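# Move carton-filled bin from low rack to top shelf

## Task

Carry the bin holding three small cartons from the low rack up to the shelving unit's top shelf so that the bin's entire bottom rests on that shelf, with all three cartons still upright inside it; then release the bin and back the robot away. The robot must not topple or be left leaning, and the result only counts if it stays put without the robot holding it.

## Robot and tools

Robot: the LinearBot, an omnidirectional base with a column about 1.75 m high. A carriage rides up and down the column (lift_m, 0 to 1 m of travel) and carries two identical six-joint arms, left and right, each ending in a two-finger gripper. Arm bases sit roughly 0.57 m + lift_m above the floor, mounted 0.27 m forward and 0.33 m to either side of the column; carriage parts hang about 0.15 m below them. A hand reaches up to 0.78 m from its shoulder but only about 0.38 m below its arm base. The hand is about 0.16 m long, 0.1 m wide, 0.14 m across when open. Parked joints 1 to 6 are 0, 0.05, 0.05, 1.45, 0, 0; parked, the robot is about 0.95 m wide by 0.7 m long. Cameras: carriage_camera (fixed, facing forward, tilted about 20 degrees down) and left_wrist_camera / right_wrist_camera (looking out past the fingertips).

Frames: the base frame has its origin on the floor beneath the base centre, x ahead, y to the left, z up. left_hand and right_hand are reported in it, each being the midpoint between that gripper's pads; quat_wxyz rotates base axes into hand axes (hand z runs along the fingers, fingers open along hand y; an upright hand with joints 1, 5, 6 at 0 reads (1, 0, 0, 0)). The odometry frame is the base frame as it stood at scene start; base_odometry counts wheel rotation only, so slip shows as travel; heading is left-positive in -3.142 to 3.142.

execute_actions: argument actions is a list holding one action or nothing (empty just reports state and images). An action may contain base, joints, or both; they start together and may finish at different moments. base holds exactly one relative offset from the base's current position: translate_m (metres, forward +, -2 to 2), strafe_m (metres, left +, -2 to 2) or rotate_rad (radians, counter-clockwise +, -6.3 to 6.3). joints is a set of absolute targets keyed by name: lift_m (metres, 0 to 1); per arm, joint1 (-2.617 to 3.054, vertical-axis swing, 0 straight ahead, + to the left), joint2 (0 to 3.141, shoulder: 0 upper arm level pointing back, 1.57 vertical, 3.14 level pointing forward), joint3 (0 to 3.141, elbow: 0 folded, 3.14 straight), joint4 (-1.57 to 1.57, wrist pitch, + lifts fingertips), joint5 (-1.57 to 1.57, wrist yaw, + swings fingertips to the RIGHT, opposite to joint1), joint6 (-2.094 to 2.094, roll about the finger axis, + clockwise viewed from the forearm), all in radians, named left_jointN_rad / right_jointN_rad; left_gripper_m and right_gripper_m are the pad gap in metres, 0 to 0.093. Done tolerances: lift 0.004, joints 1 to 3 about 0.02/0.055/0.055, joint 4 0.04, joints 5 and 6 0.02, gripper 0.004. Any joint or base left out may keep pushing to its previous target without its status showing it. Unknown keys or out-of-range numbers cause refusal and nothing moves. cameras: a list of camera names, or "all"/null/omitted for every camera, [] for none; images come in the order of the pictures line. Once a result reports a stop, any later movement, wait or finished_scene calls in the same reply are skipped.

wait: seconds (0 to 10); commands nothing, returns state and images. zoom_image: camera plus region [x0, y0, x1, y1] in pixels from the top-left, at most 504 by 504, on that camera's newest full image. read_manual: section "licences" only; moves nothing. finished_scene: scene = the current scene's number; irreversible, reports success, and the goal must already hold on its own.

Result lines: base_status and joint_status give each motion's outcome. "done" for the base means wheels turned the commanded amount, slip included; a 1 to 2 mm base move can fall short yet say done. "off_target" means resting away from the target and possibly still pushing. After "contact_stop" or "time_out" the target is dropped and position held. "joint command not followed" (often with a cause line) means a self-collision check blocked that arm's targets (gripper targets still run); named joints then show "not_followed" and the robot may retry those targets each action until a passable target arrives. Empty calls never show this line. on_its_own lists uncommanded behaviour; its "held at" is a held target, not the actual position. motor_effort is percent of maximum, + toward higher joint values, with the peak of the last action in brackets; errors are large (a few points plus up to half the value, plus noise). Lift effort grows with load; if it keeps dropping as the lift descends, a hand or load is resting on something. drive_wheels at rest clearly above its free-move value means the base is pressing on something. Joint torques follow joint order, are nonzero in free air and carry per-arm offsets. A holding gripper normally reads off_target. MOTOR HOT appears from 75 °C; at 90 °C that arm halts 10 s, at 100 °C it goes limp and drops; affected keys show "limit_stop_at_motor_heat", so resend them. Stretched arms heat quickly even unloaded. "ARM HIT" flags a hard self-collision.

Cautions: wheel motors are weak (2 N m), so contact_stop triggers on light pushes; after something blocks a drive, back off about 0.2 m along the path (or turn back), repeat if still pressed. Arms are unmonitored during turns and often during arm moves, and the base may coast about 0.3 m after an arm contact. Arms and grippers have no contact stop and snap to targets when freed. Avoid driving under an edge the column will hit, especially backward. Tipping is undetected except in images; risk rises with a high carriage, extended arms, load, pulling, or sudden stops (about 1.5 kg per outstretched arm can tip it). Hand readings drift at long reach; a level hand drops 10 to 17 cm under 1 kg. Grip force is about 45 to 60 N per pad. Never let the arms collide or press together; to untangle, move the blocked arm clear first, then the other. Loose objects may be nudged occasionally. Avoid drops, slams and hard pushes.

Each tool is called after ">>>" as a command line: name --argument value for each argument, lists and objects as JSON in quotes; but a table of rows of numbers goes row by row, as --pt "numbers of a row", without its own name.

## Session

I'll start by looking at the current state and camera images.

>>> execute_actions --actions '[]'

Scene clock: 0.00 s.
Joint torques (N m, as the arm reports them, + toward a larger angle): no reading
base_odometry: x=+0.000 y=+0.000 heading=+0.000 (m, m, rad; odometry frame)
base_status: not commanded
joint_positions: lift_m=+0.301 left_joint1_rad=-0.012 left_joint2_rad=+0.030 left_joint3_rad=+0.039 left_joint4_rad=+1.466 left_joint5_rad=-0.057 left_joint6_rad=+0.001 left_gripper_m=+0.094 right_joint1_rad=-0.031 right_joint2_rad=+0.058 right_joint3_rad=+0.052 right_joint4_rad=+1.461 right_joint5_rad=+0.042 right_joint6_rad=+0.002 right_gripper_m=+0.094
joint_status: not commanded
motor_effort: lift_m=+32 drive_wheels=-2 (%)
left_hand: x=+0.2950 y=+0.3452 z=+1.2913 quat_wxyz=(+0.998, -0.028, +0.048, -0.004) (m; base frame)
right_hand: x=+0.3009 y=-0.3438 z=+1.2946 quat_wxyz=(+0.998, +0.022, +0.057, -0.016) (m; base frame)
pictures: carriage_camera, left_wrist_camera, right_wrist_camera
Images, in order (width x height): carriage_camera 672x504, left_wrist_camera 672x504, right_wrist_camera 672x504.

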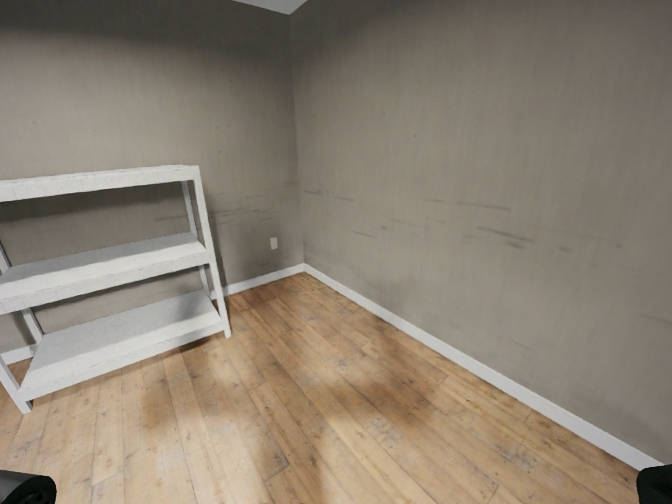

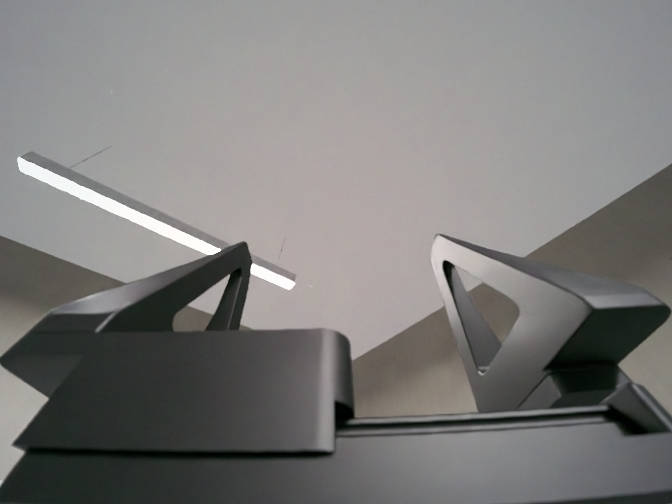

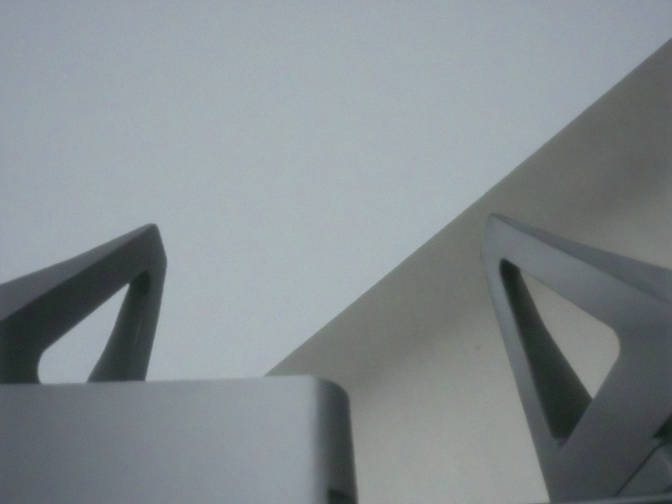

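>>> execute_actions --actions '[{"base": {"rotate_rad": 1.2}}]' --cameras '["carriage_camera"]'

Scene clock: 9.17 s.
Joint torques (N m, as the arm reports them, + toward a larger angle): left_arm=[-0.4   5.26  6.14 -0.09  0.02 -0.08] | right_arm=[-0.15  4.74  7.32 -0.18 -0.05  0.  ]
base_odometry: x=+0.000 y=+0.000 heading=+1.199 (m, m, rad; odometry frame)
base_status: done
joint_positions: lift_m=+0.301 left_joint1_rad=-0.012 left_joint2_rad=+0.030 left_joint3_rad=+0.039 left_joint4_rad=+1.466 left_joint5_rad=-0.057 left_joint6_rad=+0.001 left_gripper_m=+0.094 right_joint1_rad=-0.031 right_joint2_rad=+0.058 right_joint3_rad=+0.052 right_joint4_rad=+1.460 right_joint5_rad=+0.042 right_joint6_rad=+0.002 right_gripper_m=+0.094
joint_status: not commanded
motor_effort: lift_m=+32(32) drive_wheels=+10(44) (%)
left_hand: x=+0.2950 y=+0.3452 z=+1.2913 quat_wxyz=(+0.998, -0.028, +0.048, -0.004) (m; base frame)
right_hand: x=+0.3010 y=-0.3438 z=+1.2946 quat_wxyz=(+0.998, +0.022, +0.058, -0.016) (m; base frame)
pictures: carriage_camera
Images, in order (width x height): carriage_camera 672x504.

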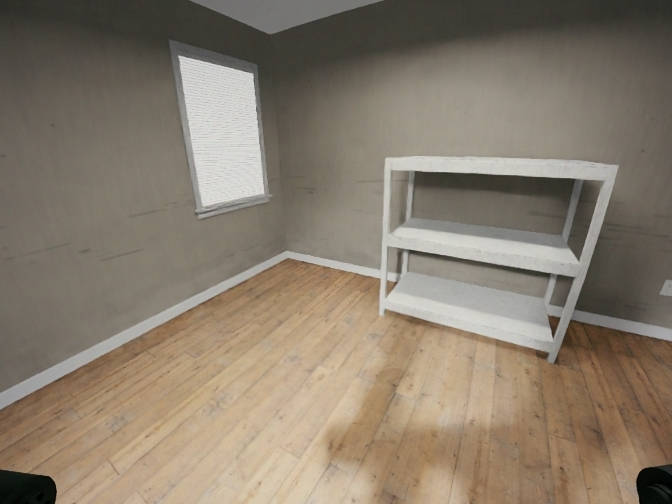

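>>> execute_actions --actions '[{"base": {"rotate_rad": 1.5}}]' --cameras '["carriage_camera"]'

Scene clock: 14.53 s.
Joint torques (N m, as the arm reports them, + toward a larger angle): left_arm=[-0.45  5.26  6.19 -0.1   0.03 -0.08] | right_arm=[-0.07  4.73  7.45 -0.12 -0.04  0.  ]
base_odometry: x=+0.000 y=+0.000 heading=+2.699 (m, m, rad; odometry frame)
base_status: done
joint_positions: lift_m=+0.301 left_joint1_rad=-0.012 left_joint2_rad=+0.030 left_joint3_rad=+0.039 left_joint4_rad=+1.466 left_joint5_rad=-0.057 left_joint6_rad=+0.001 left_gripper_m=+0.094 right_joint1_rad=-0.031 right_joint2_rad=+0.058 right_joint3_rad=+0.052 right_joint4_rad=+1.460 right_joint5_rad=+0.042 right_joint6_rad=+0.002 right_gripper_m=+0.094
joint_status: not commanded
motor_effort: lift_m=+32(32) drive_wheels=+12(41) (%)
left_hand: x=+0.2950 y=+0.3452 z=+1.2913 quat_wxyz=(+0.998, -0.028, +0.048, -0.004) (m; base frame)
right_hand: x=+0.3010 y=-0.3438 z=+1.2946 quat_wxyz=(+0.998, +0.022, +0.058, -0.016) (m; base frame)
pictures: carriage_camera
Images, in order (width x height): carriage_camera 672x504.

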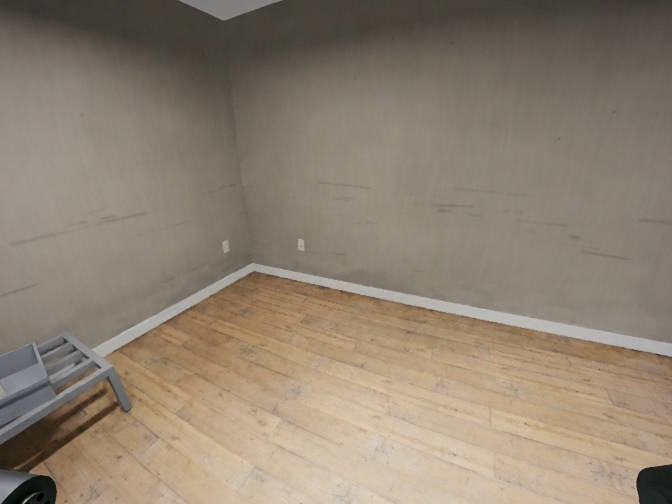

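>>> execute_actions --actions '[{"base": {"rotate_rad": 1.15}}]' --cameras '["carriage_camera"]'

Scene clock: 22.97 s.
Joint torques (N m, as the arm reports them, + toward a larger angle): left_arm=[-0.43  5.21  6.14 -0.09  0.   -0.08] | right_arm=[ 0.03  4.91  7.41 -0.16 -0.05  0.  ]
base_odometry: x=+0.000 y=+0.000 heading=-2.435 (m, m, rad; odometry frame)
base_status: done
joint_positions: lift_m=+0.301 left_joint1_rad=-0.012 left_joint2_rad=+0.030 left_joint3_rad=+0.039 left_joint4_rad=+1.466 left_joint5_rad=-0.057 left_joint6_rad=+0.001 left_gripper_m=+0.094 right_joint1_rad=-0.031 right_joint2_rad=+0.058 right_joint3_rad=+0.052 right_joint4_rad=+1.460 right_joint5_rad=+0.042 right_joint6_rad=+0.002 right_gripper_m=+0.094
joint_status: not commanded
motor_effort: lift_m=+32(32) drive_wheels=+10(45) (%)
left_hand: x=+0.2950 y=+0.3452 z=+1.2913 quat_wxyz=(+0.998, -0.028, +0.048, -0.004) (m; base frame)
right_hand: x=+0.3010 y=-0.3438 z=+1.2946 quat_wxyz=(+0.998, +0.022, +0.058, -0.016) (m; base frame)
pictures: carriage_camera
Images, in order (width x height): carriage_camera 672x504.

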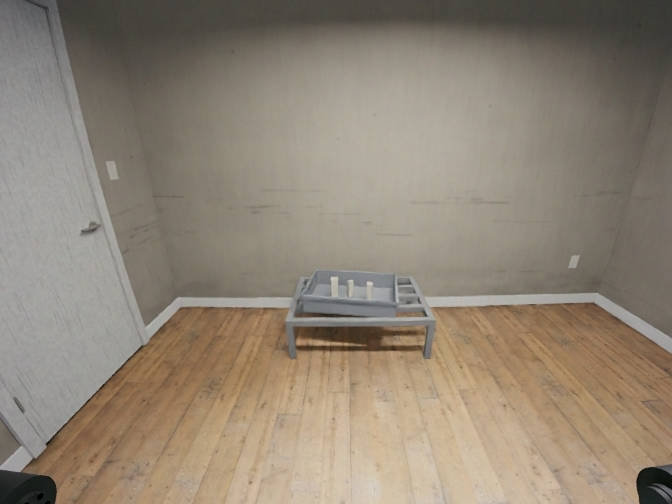

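>>> zoom_image --camera "carriage_camera" --region '[270, 250, 450, 370]'

Region (270, 250, 450, 370) of carriage_camera's 672x504 image, scaled by 2.800, with more detail than that image has.

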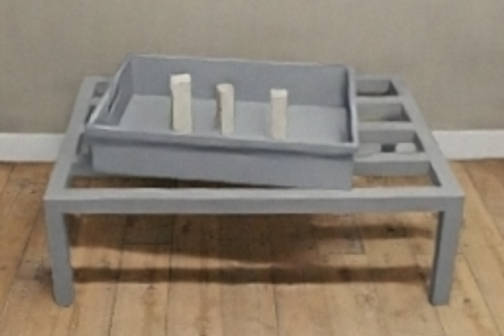

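>>> execute_actions --actions '[{"base": {"translate_m": 0.8}}]' --cameras '["carriage_camera"]'

Scene clock: 126.83 s.
Joint torques (N m, as the arm reports them, + toward a larger angle): left_arm=[-0.4   5.19  6.12 -0.08  0.   -0.09] | right_arm=[-0.02  5.04  7.38 -0.18 -0.04  0.  ]
base_odometry: x=-0.608 y=-0.520 heading=-2.435 (m, m, rad; odometry frame)
base_status: done
joint_positions: lift_m=+0.301 left_joint1_rad=-0.012 left_joint2_rad=+0.030 left_joint3_rad=+0.039 left_joint4_rad=+1.466 left_joint5_rad=-0.057 left_joint6_rad=+0.001 left_gripper_m=+0.094 right_joint1_rad=-0.031 right_joint2_rad=+0.058 right_joint3_rad=+0.052 right_joint4_rad=+1.461 right_joint5_rad=+0.042 right_joint6_rad=+0.002 right_gripper_m=+0.094
joint_status: not commanded
motor_effort: lift_m=+32(32) drive_wheels=-10(47) (%)
left_hand: x=+0.2950 y=+0.3452 z=+1.2913 quat_wxyz=(+0.998, -0.028, +0.048, -0.004) (m; base frame)
right_hand: x=+0.3007 y=-0.3438 z=+1.2946 quat_wxyz=(+0.998, +0.022, +0.057, -0.016) (m; base frame)
pictures: carriage_camera
Images, in order (width x height): carriage_camera 672x504.

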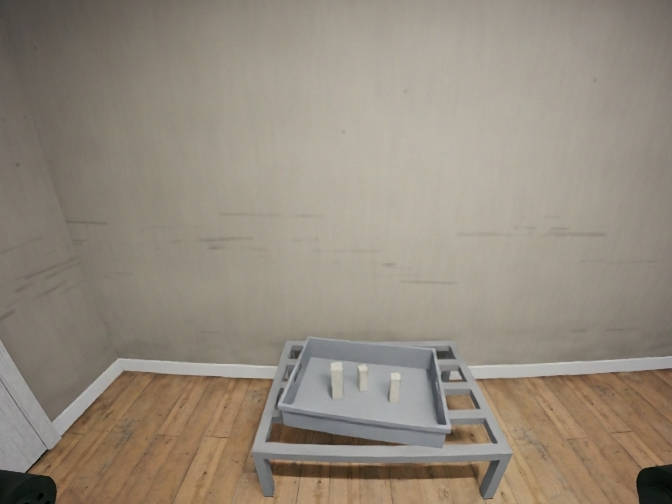

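>>> zoom_image --camera "carriage_camera" --region '[240, 324, 530, 504]'

Region (240, 324, 530, 504) of carriage_camera's 672x504 image, scaled by 1.738, with more detail than that image has; it fills the top 313 rows of this view, and the rest is white.

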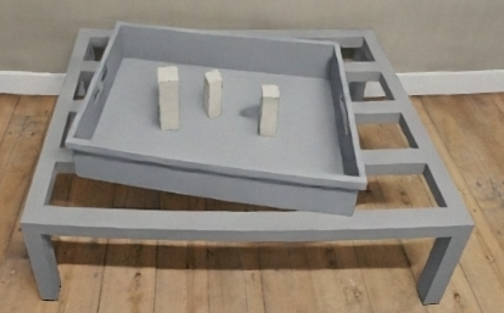

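>>> execute_actions --actions '[{"base": {"rotate_rad": -0.163}, "joints": {"left_joint1_rad": -0.1, "left_joint2_rad": 2.62, "left_joint3_rad": 1.23, "left_joint4_rad": -0.18, "left_joint5_rad": 0.0, "left_joint6_rad": -0.1, "right_joint1_rad": 0.1, "right_joint2_rad": 2.62, "right_joint3_rad": 1.23, "right_joint4_rad": -0.18, "right_joint5_rad": 0.0, "right_joint6_rad": 0.1, "left_gripper_m": 0.093, "right_gripper_m": 0.093}}]'

>>> execute_actions --actions '[{"base": {"strafe_m": 0.067}}]' --cameras '[]'

>>> execute_actions --actions '[{"base": {"translate_m": 0.4}, "joints": {"lift_m": 0.22}}]'

Scene clock: 241.17 s.
Joint torques (N m, as the arm reports them, + toward a larger angle): left_arm=[ -0.85 -14.18   3.62   0.5    0.06  -0.14] | right_arm=[  0.51 -12.69   4.33   0.47  -0.02   0.04]
base_odometry: x=-0.608 y=-0.520 heading=-2.598 (m, m, rad; odometry frame)
base_status: done
joint_positions: lift_m=+0.301 left_joint1_rad=-0.093 left_joint2_rad=+2.625 left_joint3_rad=+1.223 left_joint4_rad=-0.179 left_joint5_rad=-0.007 left_joint6_rad=-0.096 left_gripper_m=+0.093 right_joint1_rad=+0.093 right_joint2_rad=+2.616 right_joint3_rad=+1.228 right_joint4_rad=-0.179 right_joint5_rad=+0.004 right_joint6_rad=+0.095 right_gripper_m=+0.093
joint_status: all done
motor_effort: lift_m=+32(33) drive_wheels=+5(27) (%)
left_hand: x=+0.6169 y=+0.3044 z=+0.6295 quat_wxyz=(-0.005, -0.001, +1.000, +0.004) (m; base frame)
right_hand: x=+0.6223 y=-0.3035 z=+0.6330 quat_wxyz=(+0.002, +0.001, +1.000, -0.002) (m; base frame)
pictures: carriage_camera, left_wrist_camera, right_wrist_camera
Images, in order (width x height): carriage_camera 672x504, left_wrist_camera 672x504, right_wrist_camera 672x504.

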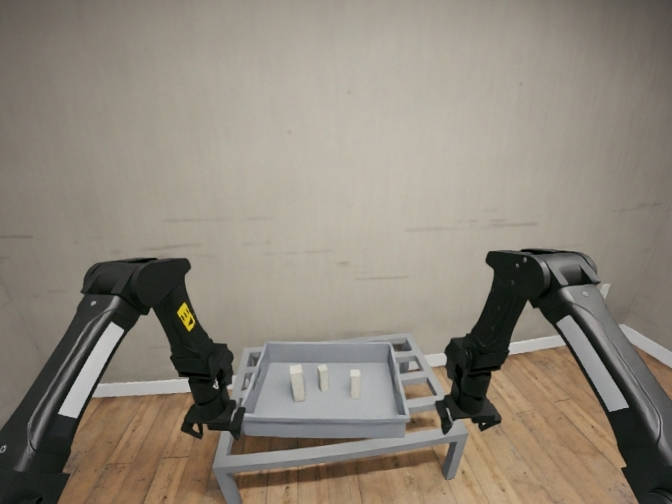

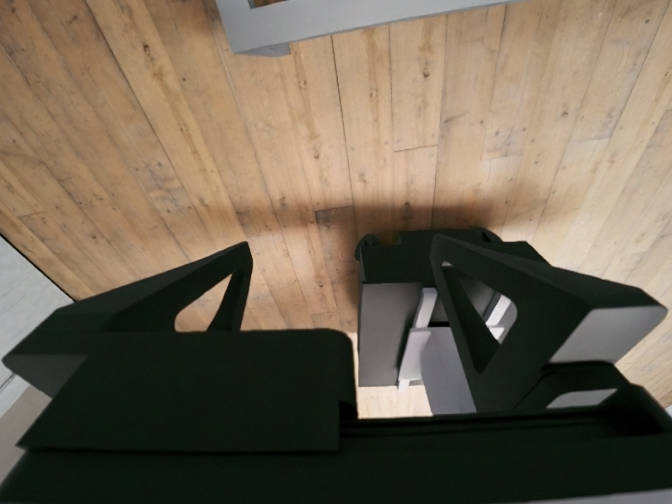

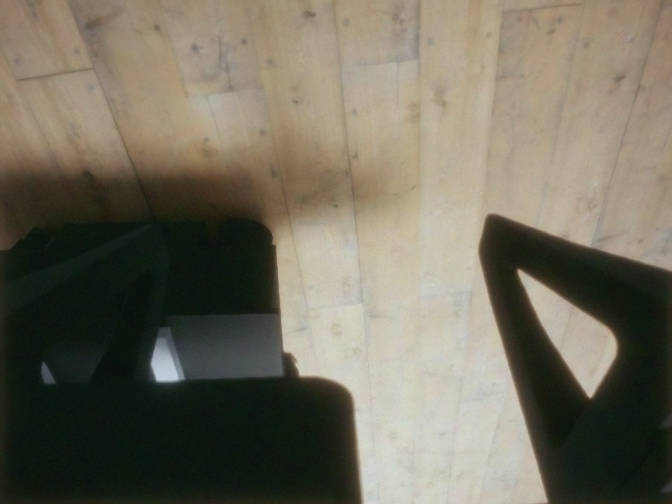

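Scene clock: 242.53 s.
Joint torques (N m, as the arm reports them, + toward a larger angle): left_arm=[ -0.96 -14.12   3.56   0.5    0.07  -0.13] | right_arm=[  0.48 -12.71   3.81   0.44  -0.03   0.  ]
base_odometry: x=-0.574 y=-0.577 heading=-2.598 (m, m, rad; odometry frame)
base_status: done
joint_positions: lift_m=+0.301 left_joint1_rad=-0.093 left_joint2_rad=+2.625 left_joint3_rad=+1.223 left_joint4_rad=-0.179 left_joint5_rad=-0.006 left_joint6_rad=-0.096 left_gripper_m=+0.093 right_joint1_rad=+0.095 right_joint2_rad=+2.616 right_joint3_rad=+1.228 right_joint4_rad=-0.179 right_joint5_rad=+0.004 right_joint6_rad=+0.095 right_gripper_m=+0.093
joint_status: not commanded
motor_effort: lift_m=+33(33) drive_wheels=-5(27) (%)
left_hand: x=+0.6169 y=+0.3044 z=+0.6295 quat_wxyz=(-0.005, -0.001, +1.000, +0.004) (m; base frame)
right_hand: x=+0.6222 y=-0.3027 z=+0.6330 quat_wxyz=(+0.002, +0.000, +1.000, -0.002) (m; base frame)
pictures: none
No camera images: the call's "cameras" was empty. Leave "cameras" out to get every camera's image.

Scene clock: 245.43 s.
Joint torques (N m, as the arm reports them, + toward a larger angle): left_arm=[ -0.87 -14.02   3.57   0.53   0.05  -0.13] | right_arm=[  0.24 -12.54   4.23   0.47  -0.04   0.04]
base_odometry: x=-0.916 y=-0.784 heading=-2.598 (m, m, rad; odometry frame)
base_status: done
joint_positions: lift_m=+0.220 left_joint1_rad=-0.094 left_joint2_rad=+2.624 left_joint3_rad=+1.223 left_joint4_rad=-0.180 left_joint5_rad=-0.006 left_joint6_rad=-0.096 left_gripper_m=+0.093 right_joint1_rad=+0.096 right_joint2_rad=+2.615 right_joint3_rad=+1.228 right_joint4_rad=-0.180 right_joint5_rad=+0.004 right_joint6_rad=+0.095 right_gripper_m=+0.093
joint_status: all done
motor_effort: lift_m=+33(34) drive_wheels=-11(40) (%)
left_hand: x=+0.6169 y=+0.3041 z=+0.5486 quat_wxyz=(-0.005, -0.001, +1.000, +0.004) (m; base frame)
right_hand: x=+0.6226 y=-0.3026 z=+0.5522 quat_wxyz=(+0.002, +0.000, +1.000, -0.002) (m; base frame)
pictures: carriage_camera, left_wrist_camera, right_wrist_camera
Images, in order (width x height): carriage_camera 672x504, left_wrist_camera 672x504, right_wrist_camera 672x504.

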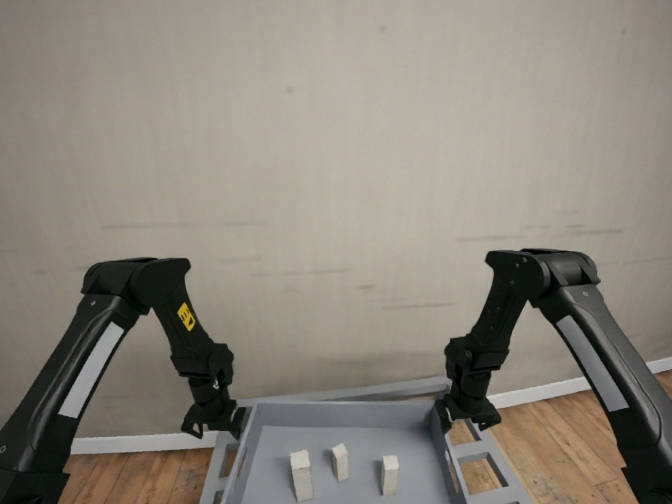

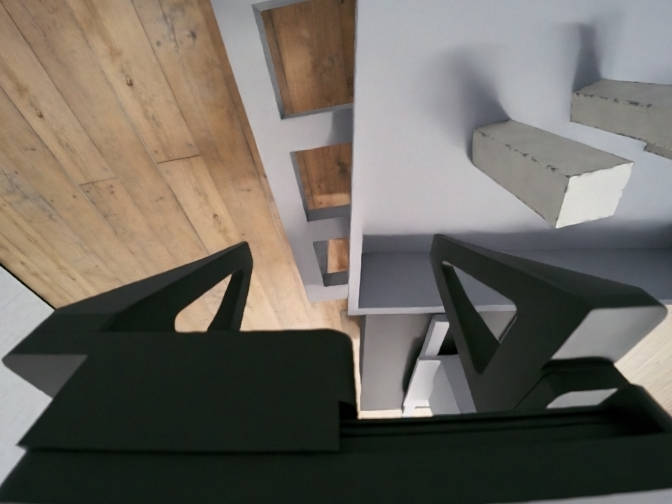

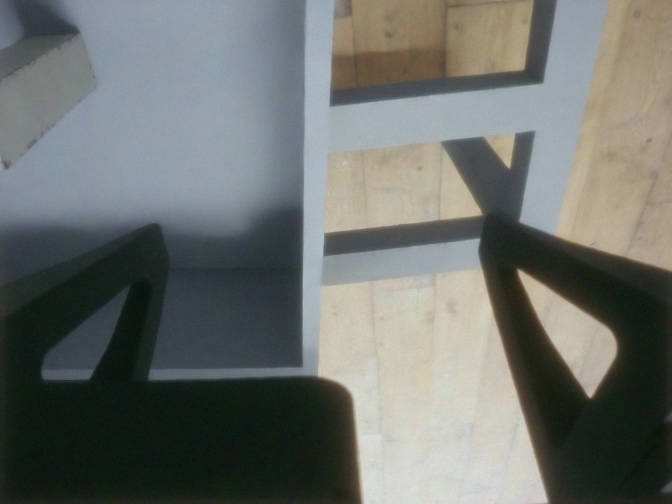

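>>> execute_actions --actions '[{"joints": {"lift_m": 0.11}}]'

Scene clock: 258.00 s.
Joint torques (N m, as the arm reports them, + toward a larger angle): left_arm=[ -0.84 -14.13   3.62   0.51   0.05  -0.15] | right_arm=[  0.41 -12.69   4.11   0.52   0.     0.04]
base_odometry: x=-0.916 y=-0.784 heading=-2.598 (m, m, rad; odometry frame)
base_status: not commanded
joint_positions: lift_m=+0.110 left_joint1_rad=-0.094 left_joint2_rad=+2.625 left_joint3_rad=+1.223 left_joint4_rad=-0.181 left_joint5_rad=-0.006 left_joint6_rad=-0.096 left_gripper_m=+0.093 right_joint1_rad=+0.096 right_joint2_rad=+2.616 right_joint3_rad=+1.228 right_joint4_rad=-0.180 right_joint5_rad=+0.004 right_joint6_rad=+0.095 right_gripper_m=+0.093
joint_status: all done
motor_effort: lift_m=+33(35) drive_wheels=-7(9) (%)
left_hand: x=+0.6164 y=+0.3042 z=+0.4383 quat_wxyz=(-0.006, -0.001, +1.000, +0.004) (m; base frame)
right_hand: x=+0.6221 y=-0.3026 z=+0.4417 quat_wxyz=(+0.002, +0.000, +1.000, -0.002) (m; base frame)
pictures: carriage_camera, left_wrist_camera, right_wrist_camera
Images, in order (width x height): carriage_camera 672x504, left_wrist_camera 672x504, right_wrist_camera 672x504.

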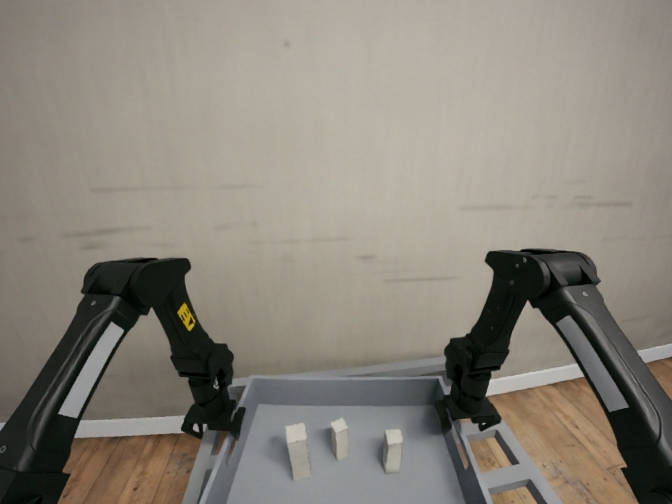

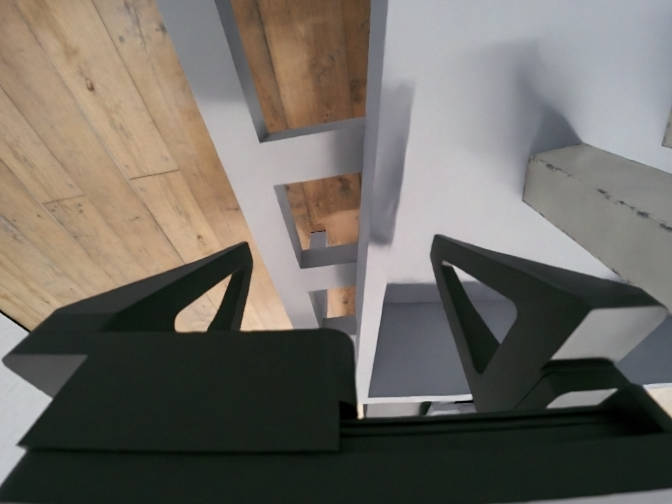

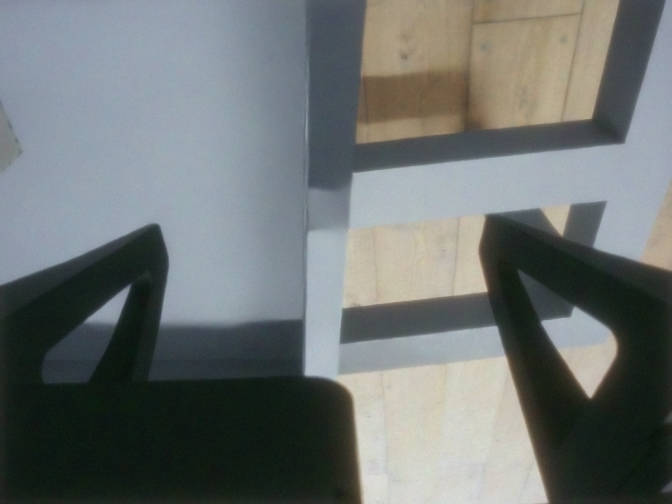

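>>> execute_actions --actions '[{"joints": {"left_joint1_rad": -0.185, "left_joint6_rad": -0.185}}]' --cameras '["carriage_camera", "left_wrist_camera"]'

>>> zoom_image --camera "carriage_camera" --region '[170, 354, 520, 504]'

Scene clock: 265.87 s.
Joint torques (N m, as the arm reports them, + toward a larger angle): left_arm=[  0.03 -14.08   3.59   0.53   0.01  -0.15] | right_arm=[  0.26 -12.68   4.06   0.51   0.     0.04]
base_odometry: x=-0.916 y=-0.784 heading=-2.598 (m, m, rad; odometry frame)
base_status: not commanded
joint_positions: lift_m=+0.110 left_joint1_rad=-0.192 left_joint2_rad=+2.625 left_joint3_rad=+1.223 left_joint4_rad=-0.181 left_joint5_rad=-0.003 left_joint6_rad=-0.180 left_gripper_m=+0.093 right_joint1_rad=+0.096 right_joint2_rad=+2.616 right_joint3_rad=+1.228 right_joint4_rad=-0.180 right_joint5_rad=+0.004 right_joint6_rad=+0.095 right_gripper_m=+0.093
joint_status: all done
motor_effort: lift_m=+32(32) drive_wheels=-7(6) (%)
left_hand: x=+0.6116 y=+0.2700 z=+0.4383 quat_wxyz=(-0.006, +0.006, +1.000, +0.002) (m; base frame)
right_hand: x=+0.6221 y=-0.3026 z=+0.4417 quat_wxyz=(+0.002, +0.000, +1.000, -0.002) (m; base frame)
pictures: carriage_camera, left_wrist_camera
Images, in order (width x height): carriage_camera 672x504, left_wrist_camera 672x504.

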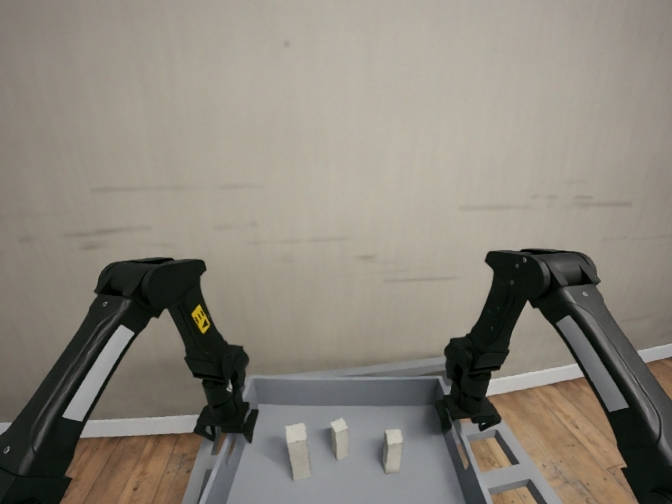

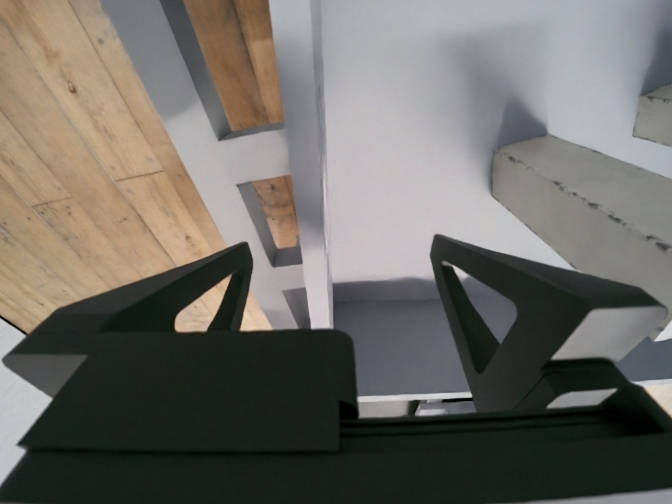

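Region (170, 354, 520, 504) of carriage_camera's 672x504 image, scaled by 1.440, with more detail than that image has; it fills the top 216 rows of this view, and the rest is white.

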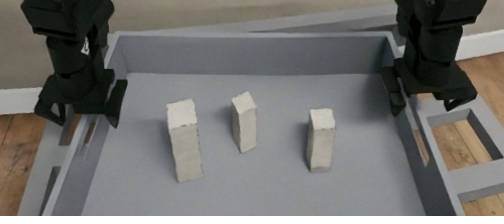

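>>> execute_actions --actions '[{"joints": {"left_joint1_rad": -0.147, "left_joint6_rad": -0.147}}]' --cameras '[]'

>>> execute_actions --actions '[{"joints": {"lift_m": 0.07}}]'

Scene clock: 278.37 s.
Joint torques (N m, as the arm reports them, + toward a larger angle): left_arm=[ -0.41 -14.15   3.63   0.52   0.02  -0.05] | right_arm=[  0.31 -12.93   4.04   0.49  -0.01   0.04]
base_odometry: x=-0.916 y=-0.784 heading=-2.598 (m, m, rad; odometry frame)
base_status: not commanded
joint_positions: lift_m=+0.110 left_joint1_rad=-0.147 left_joint2_rad=+2.625 left_joint3_rad=+1.223 left_joint4_rad=-0.181 left_joint5_rad=-0.003 left_joint6_rad=-0.149 left_gripper_m=+0.093 right_joint1_rad=+0.096 right_joint2_rad=+2.616 right_joint3_rad=+1.228 right_joint4_rad=-0.180 right_joint5_rad=+0.004 right_joint6_rad=+0.095 right_gripper_m=+0.093
joint_status: all done
motor_effort: lift_m=+33(32) drive_wheels=-7(6) (%)
left_hand: x=+0.6142 y=+0.2854 z=+0.4383 quat_wxyz=(-0.006, -0.001, +1.000, +0.002) (m; base frame)
right_hand: x=+0.6221 y=-0.3026 z=+0.4417 quat_wxyz=(+0.002, +0.000, +1.000, -0.002) (m; base frame)
pictures: none
No camera images: the call's "cameras" was empty. Leave "cameras" out to get every camera's image.

Scene clock: 279.07 s.
Joint torques (N m, as the arm reports them, + toward a larger angle): left_arm=[ -0.4  -14.44   3.54   0.51   0.01  -0.06] | right_arm=[  0.34 -13.09   3.78   0.47  -0.02   0.01]
base_odometry: x=-0.916 y=-0.784 heading=-2.598 (m, m, rad; odometry frame)
base_status: not commanded
joint_positions: lift_m=+0.070 left_joint1_rad=-0.147 left_joint2_rad=+2.627 left_joint3_rad=+1.223 left_joint4_rad=-0.180 left_joint5_rad=-0.003 left_joint6_rad=-0.149 left_gripper_m=+0.093 right_joint1_rad=+0.096 right_joint2_rad=+2.619 right_joint3_rad=+1.228 right_joint4_rad=-0.179 right_joint5_rad=+0.004 right_joint6_rad=+0.095 right_gripper_m=+0.093
joint_status: all done
motor_effort: lift_m=+33(35) drive_wheels=-6(7) (%)
left_hand: x=+0.6135 y=+0.2855 z=+0.3975 quat_wxyz=(-0.007, -0.001, +1.000, +0.002) (m; base frame)
right_hand: x=+0.6215 y=-0.3027 z=+0.4009 quat_wxyz=(+0.001, +0.000, +1.000, -0.002) (m; base frame)
pictures: carriage_camera, left_wrist_camera, right_wrist_camera
Images, in order (width x height): carriage_camera 672x504, left_wrist_camera 672x504, right_wrist_camera 672x504.

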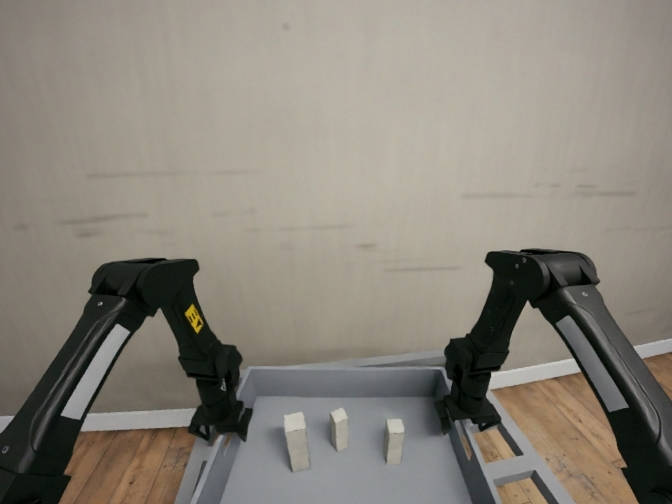

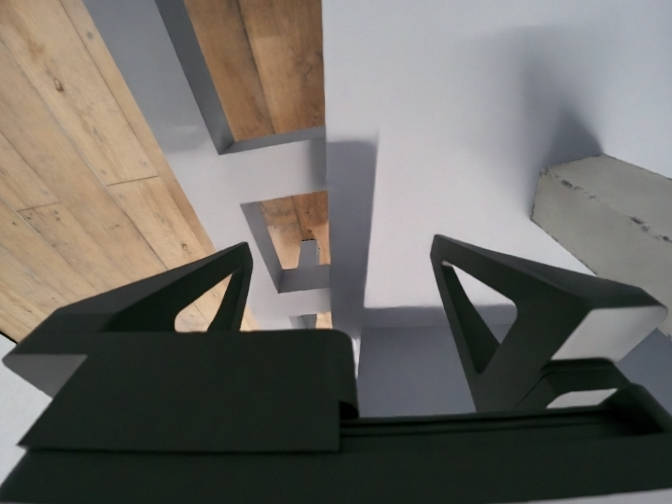

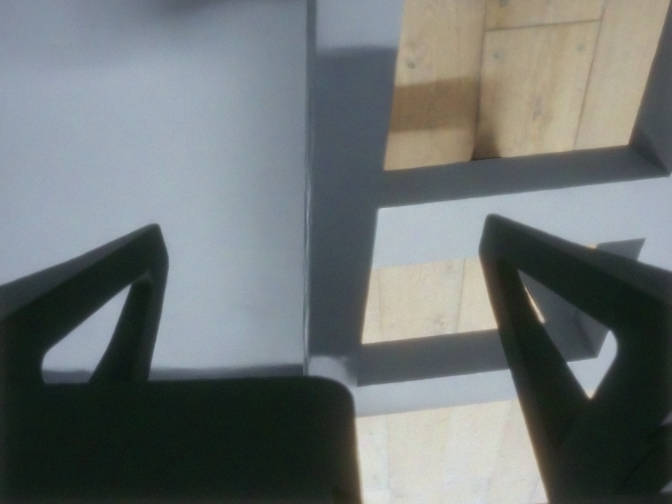

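>>> execute_actions --actions '[{"joints": {"lift_m": 0.032, "left_joint1_rad": -0.163, "right_joint1_rad": 0.078}}]'

Scene clock: 290.20 s.
Joint torques (N m, as the arm reports them, + toward a larger angle): left_arm=[ -0.86 -12.87   3.59   0.52   0.04  -0.06] | right_arm=[ -0.47 -12.5    4.44   0.53   0.     0.03]
base_odometry: x=-0.916 y=-0.784 heading=-2.598 (m, m, rad; odometry frame)
base_status: not commanded
joint_positions: lift_m=+0.032 left_joint1_rad=-0.157 left_joint2_rad=+2.610 left_joint3_rad=+1.224 left_joint4_rad=-0.178 left_joint5_rad=-0.004 left_joint6_rad=-0.149 left_gripper_m=+0.093 right_joint1_rad=+0.083 right_joint2_rad=+2.612 right_joint3_rad=+1.228 right_joint4_rad=-0.182 right_joint5_rad=+0.002 right_joint6_rad=+0.096 right_gripper_m=+0.093
joint_status: all done
motor_effort: lift_m=+30(35) drive_wheels=+6(9) (%)
left_hand: x=+0.6201 y=+0.2811 z=+0.3656 quat_wxyz=(+0.004, +0.004, +1.000, +0.002) (m; base frame)
right_hand: x=+0.6231 y=-0.3065 z=+0.3651 quat_wxyz=(+0.002, +0.006, +1.000, -0.001) (m; base frame)
pictures: carriage_camera, left_wrist_camera, right_wrist_camera
Images, in order (width x height): carriage_camera 672x504, left_wrist_camera 672x504, right_wrist_camera 672x504.

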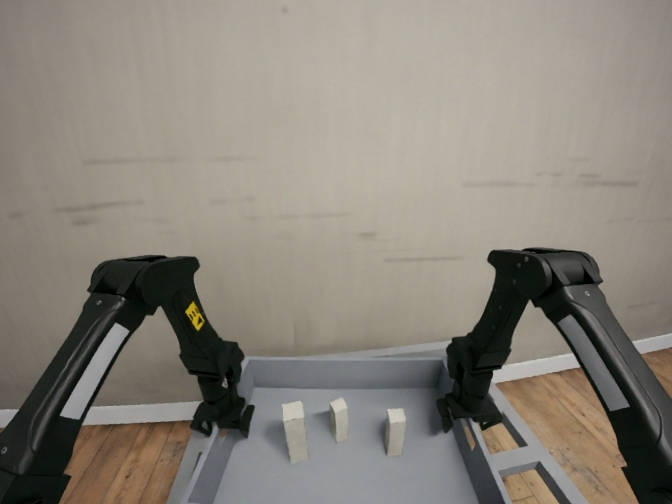

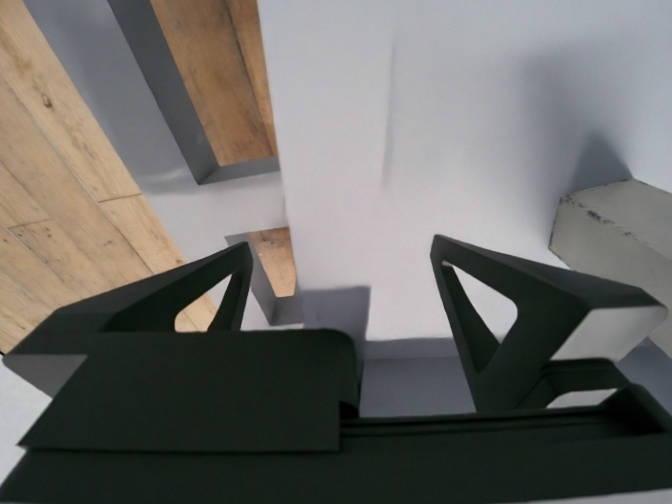

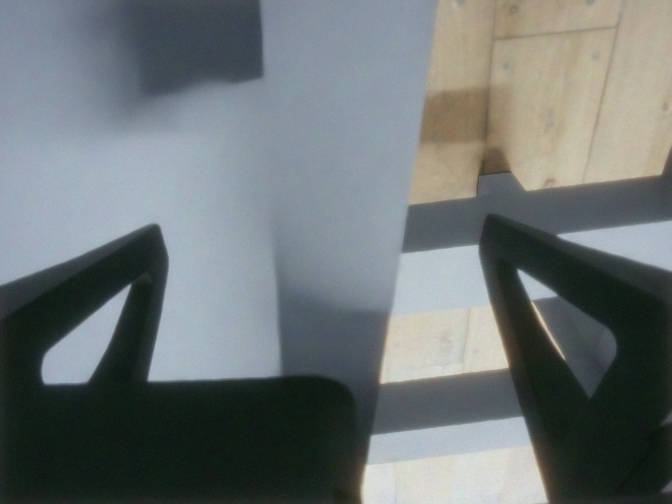

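>>> execute_actions --actions '[{"joints": {"lift_m": 0.041}}]' --cameras '[]'

>>> execute_actions --actions '[{"joints": {"left_gripper_m": 0.03, "right_gripper_m": 0.03}}]' --cameras '[]'

>>> execute_actions --actions '[{"joints": {"left_gripper_m": 0.0, "right_gripper_m": 0.0}}]'

Scene clock: 295.20 s.
Joint torques (N m, as the arm reports them, + toward a larger angle): left_arm=[ -0.89 -13.36   3.51   0.53   0.03  -0.07] | right_arm=[ -0.64 -12.39   4.02   0.47   0.01   0.06]
base_odometry: x=-0.916 y=-0.784 heading=-2.598 (m, m, rad; odometry frame)
base_status: not commanded
joint_positions: lift_m=+0.041 left_joint1_rad=-0.157 left_joint2_rad=+2.617 left_joint3_rad=+1.224 left_joint4_rad=-0.179 left_joint5_rad=-0.004 left_joint6_rad=-0.149 left_gripper_m=+0.093 right_joint1_rad=+0.083 right_joint2_rad=+2.612 right_joint3_rad=+1.228 right_joint4_rad=-0.180 right_joint5_rad=+0.002 right_joint6_rad=+0.096 right_gripper_m=+0.093
joint_status: all done
motor_effort: lift_m=+32(37) drive_wheels=+4(8) (%)
left_hand: x=+0.6177 y=+0.2815 z=+0.3722 quat_wxyz=(+0.000, +0.004, +1.000, +0.002) (m; base frame)
right_hand: x=+0.6236 y=-0.3065 z=+0.3740 quat_wxyz=(+0.003, +0.006, +1.000, -0.001) (m; base frame)
pictures: none
No camera images: the call's "cameras" was empty. Leave "cameras" out to get every camera's image.

Scene clock: 295.83 s.
Joint torques (N m, as the arm reports them, + toward a larger angle): left_arm=[ -0.86 -13.4    3.53   0.53   0.04  -0.07] | right_arm=[ -0.28 -12.43   4.11   0.5    0.    -0.02]
base_odometry: x=-0.916 y=-0.784 heading=-2.598 (m, m, rad; odometry frame)
base_status: not commanded
joint_positions: lift_m=+0.041 left_joint1_rad=-0.157 left_joint2_rad=+2.617 left_joint3_rad=+1.224 left_joint4_rad=-0.179 left_joint5_rad=-0.004 left_joint6_rad=-0.149 left_gripper_m=+0.030 right_joint1_rad=+0.083 right_joint2_rad=+2.612 right_joint3_rad=+1.228 right_joint4_rad=-0.180 right_joint5_rad=+0.002 right_joint6_rad=+0.096 right_gripper_m=+0.030
joint_status: all done
motor_effort: lift_m=+32(32) drive_wheels=+6(6) (%)
left_hand: x=+0.6177 y=+0.2815 z=+0.3722 quat_wxyz=(+0.000, +0.004, +1.000, +0.002) (m; base frame)
right_hand: x=+0.6236 y=-0.3065 z=+0.3740 quat_wxyz=(+0.003, +0.006, +1.000, -0.001) (m; base frame)
pictures: none
No camera images: the call's "cameras" was empty. Leave "cameras" out to get every camera's image.

Scene clock: 296.37 s.
Joint torques (N m, as the arm reports them, + toward a larger angle): left_arm=[ -1.56 -13.5    3.57   0.49  -0.3   -0.34] | right_arm=[  0.64 -12.34   3.93   0.45   0.43  -0.09]
base_odometry: x=-0.916 y=-0.784 heading=-2.598 (m, m, rad; odometry frame)
base_status: not commanded
joint_positions: lift_m=+0.041 left_joint1_rad=-0.148 left_joint2_rad=+2.617 left_joint3_rad=+1.224 left_joint4_rad=-0.177 left_joint5_rad=+0.030 left_joint6_rad=-0.123 left_gripper_m=+0.008 right_joint1_rad=+0.066 right_joint2_rad=+2.612 right_joint3_rad=+1.228 right_joint4_rad=-0.178 right_joint5_rad=-0.046 right_joint6_rad=+0.109 right_gripper_m=+0.007
joint_status: left_gripper_m off_target (ended at +0.008, target +0.000); right_gripper_m off_target (ended at +0.007, target +0.000)
motor_effort: lift_m=+32(32) drive_wheels=+7(7) (%)
left_hand: x=+0.6178 y=+0.2789 z=+0.3723 quat_wxyz=(-0.001, +0.012, +1.000, -0.015) (m; base frame)
right_hand: x=+0.6241 y=-0.3042 z=+0.3742 quat_wxyz=(+0.002, +0.021, +0.999, +0.023) (m; base frame)
pictures: carriage_camera, left_wrist_camera, right_wrist_camera
Images, in order (width x height): carriage_camera 672x504, left_wrist_camera 672x504, right_wrist_camera 672x504.

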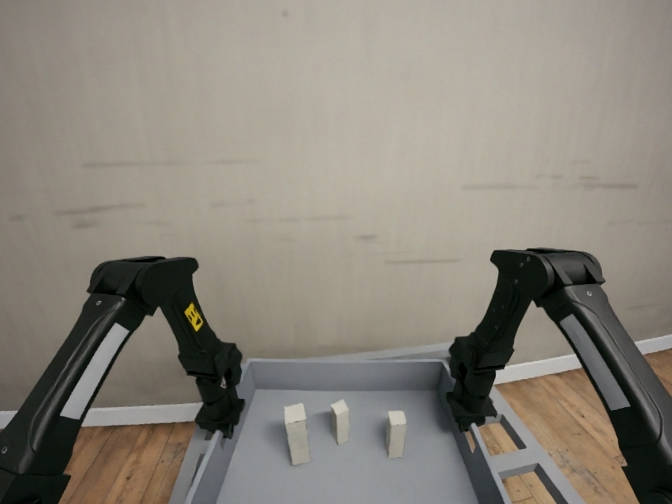

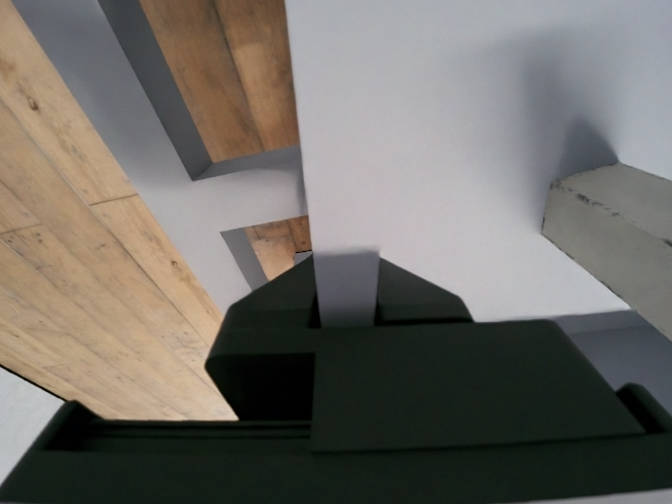

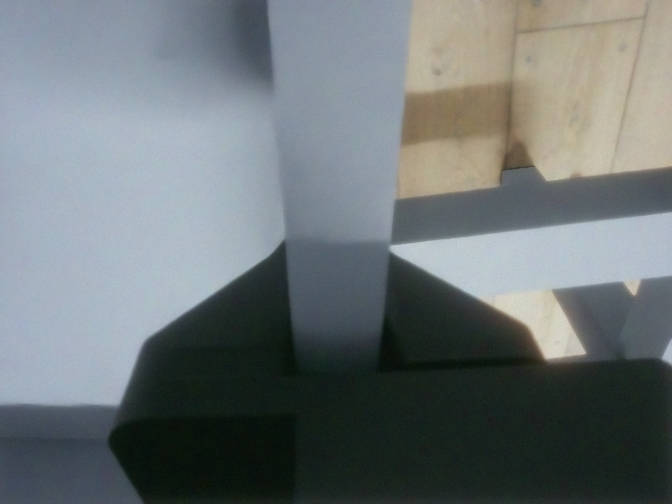

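>>> execute_actions --actions '[{"joints": {"lift_m": 0.075}}]' --cameras '["carriage_camera"]'

Scene clock: 300.33 s.
Joint torques (N m, as the arm reports them, + toward a larger angle): left_arm=[ -1.57 -15.96   3.35   0.39  -0.38  -0.33] | right_arm=[  0.75 -14.48   3.76   0.43   0.51  -0.08]
base_odometry: x=-0.916 y=-0.784 heading=-2.598 (m, m, rad; odometry frame)
base_status: not commanded
joint_positions: lift_m=+0.075 left_joint1_rad=-0.148 left_joint2_rad=+2.646 left_joint3_rad=+1.224 left_joint4_rad=-0.170 left_joint5_rad=+0.038 left_joint6_rad=-0.124 left_gripper_m=+0.008 right_joint1_rad=+0.066 right_joint2_rad=+2.638 right_joint3_rad=+1.228 right_joint4_rad=-0.178 right_joint5_rad=-0.047 right_joint6_rad=+0.109 right_gripper_m=+0.007
joint_status: all done
motor_effort: lift_m=+34(41) drive_wheels=+4(5) (%)
left_hand: x=+0.6091 y=+0.2785 z=+0.3964 quat_wxyz=(-0.013, +0.012, +1.000, -0.018) (m; base frame)
right_hand: x=+0.6154 y=-0.3048 z=+0.3997 quat_wxyz=(-0.010, +0.022, +0.999, +0.022) (m; base frame)
pictures: carriage_camera
Images, in order (width x height): carriage_camera 672x504.

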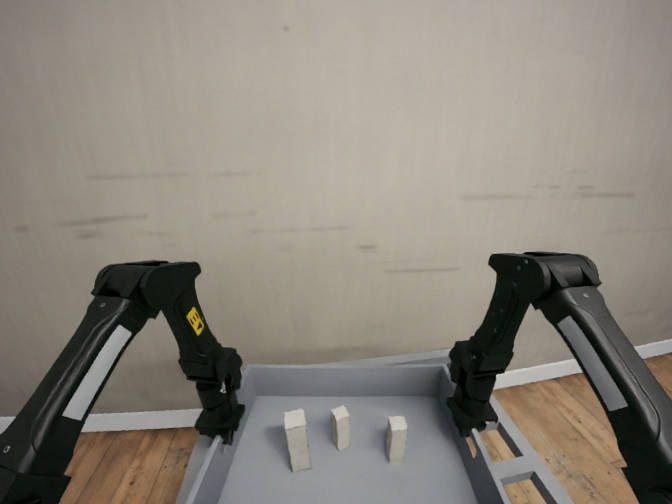

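>>> execute_actions --actions '[{"joints": {"left_joint2_rad": 2.48, "left_joint3_rad": 1.205, "left_joint4_rad": -0.27, "right_joint2_rad": 2.48, "right_joint3_rad": 1.205, "right_joint4_rad": -0.27}}]' --cameras '["carriage_camera"]'

Scene clock: 315.37 s.
Joint torques (N m, as the arm reports them, + toward a larger angle): left_arm=[ -1.44 -15.82   3.65   0.4   -0.33  -0.34] | right_arm=[  1.06 -14.16   4.46   0.43   0.47  -0.05]
base_odometry: x=-0.916 y=-0.784 heading=-2.598 (m, m, rad; odometry frame)
base_status: not commanded
joint_positions: lift_m=+0.075 left_joint1_rad=-0.149 left_joint2_rad=+2.504 left_joint3_rad=+1.204 left_joint4_rad=-0.255 left_joint5_rad=+0.032 left_joint6_rad=-0.124 left_gripper_m=+0.008 right_joint1_rad=+0.061 right_joint2_rad=+2.495 right_joint3_rad=+1.207 right_joint4_rad=-0.263 right_joint5_rad=-0.042 right_joint6_rad=+0.105 right_gripper_m=+0.007
joint_status: all done
motor_effort: lift_m=+35(36) drive_wheels=+4(8) (%)
left_hand: x=+0.6256 y=+0.2768 z=+0.4413 quat_wxyz=(+0.006, +0.013, +1.000, -0.017) (m; base frame)
right_hand: x=+0.6316 y=-0.3062 z=+0.4449 quat_wxyz=(+0.008, +0.022, +0.999, +0.022) (m; base frame)
pictures: carriage_camera
Images, in order (width x height): carriage_camera 672x504.

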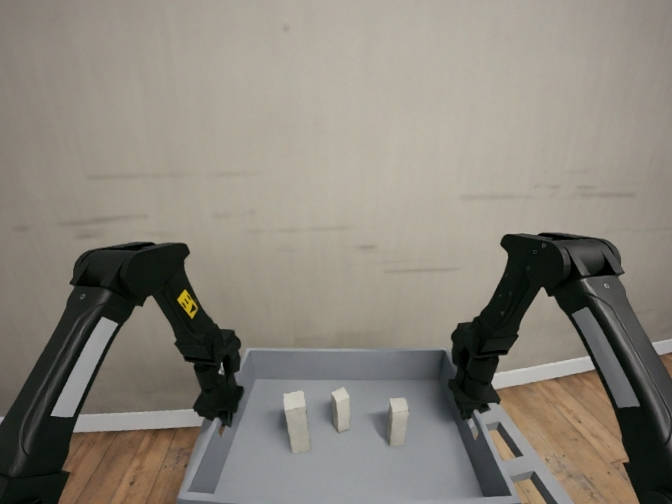

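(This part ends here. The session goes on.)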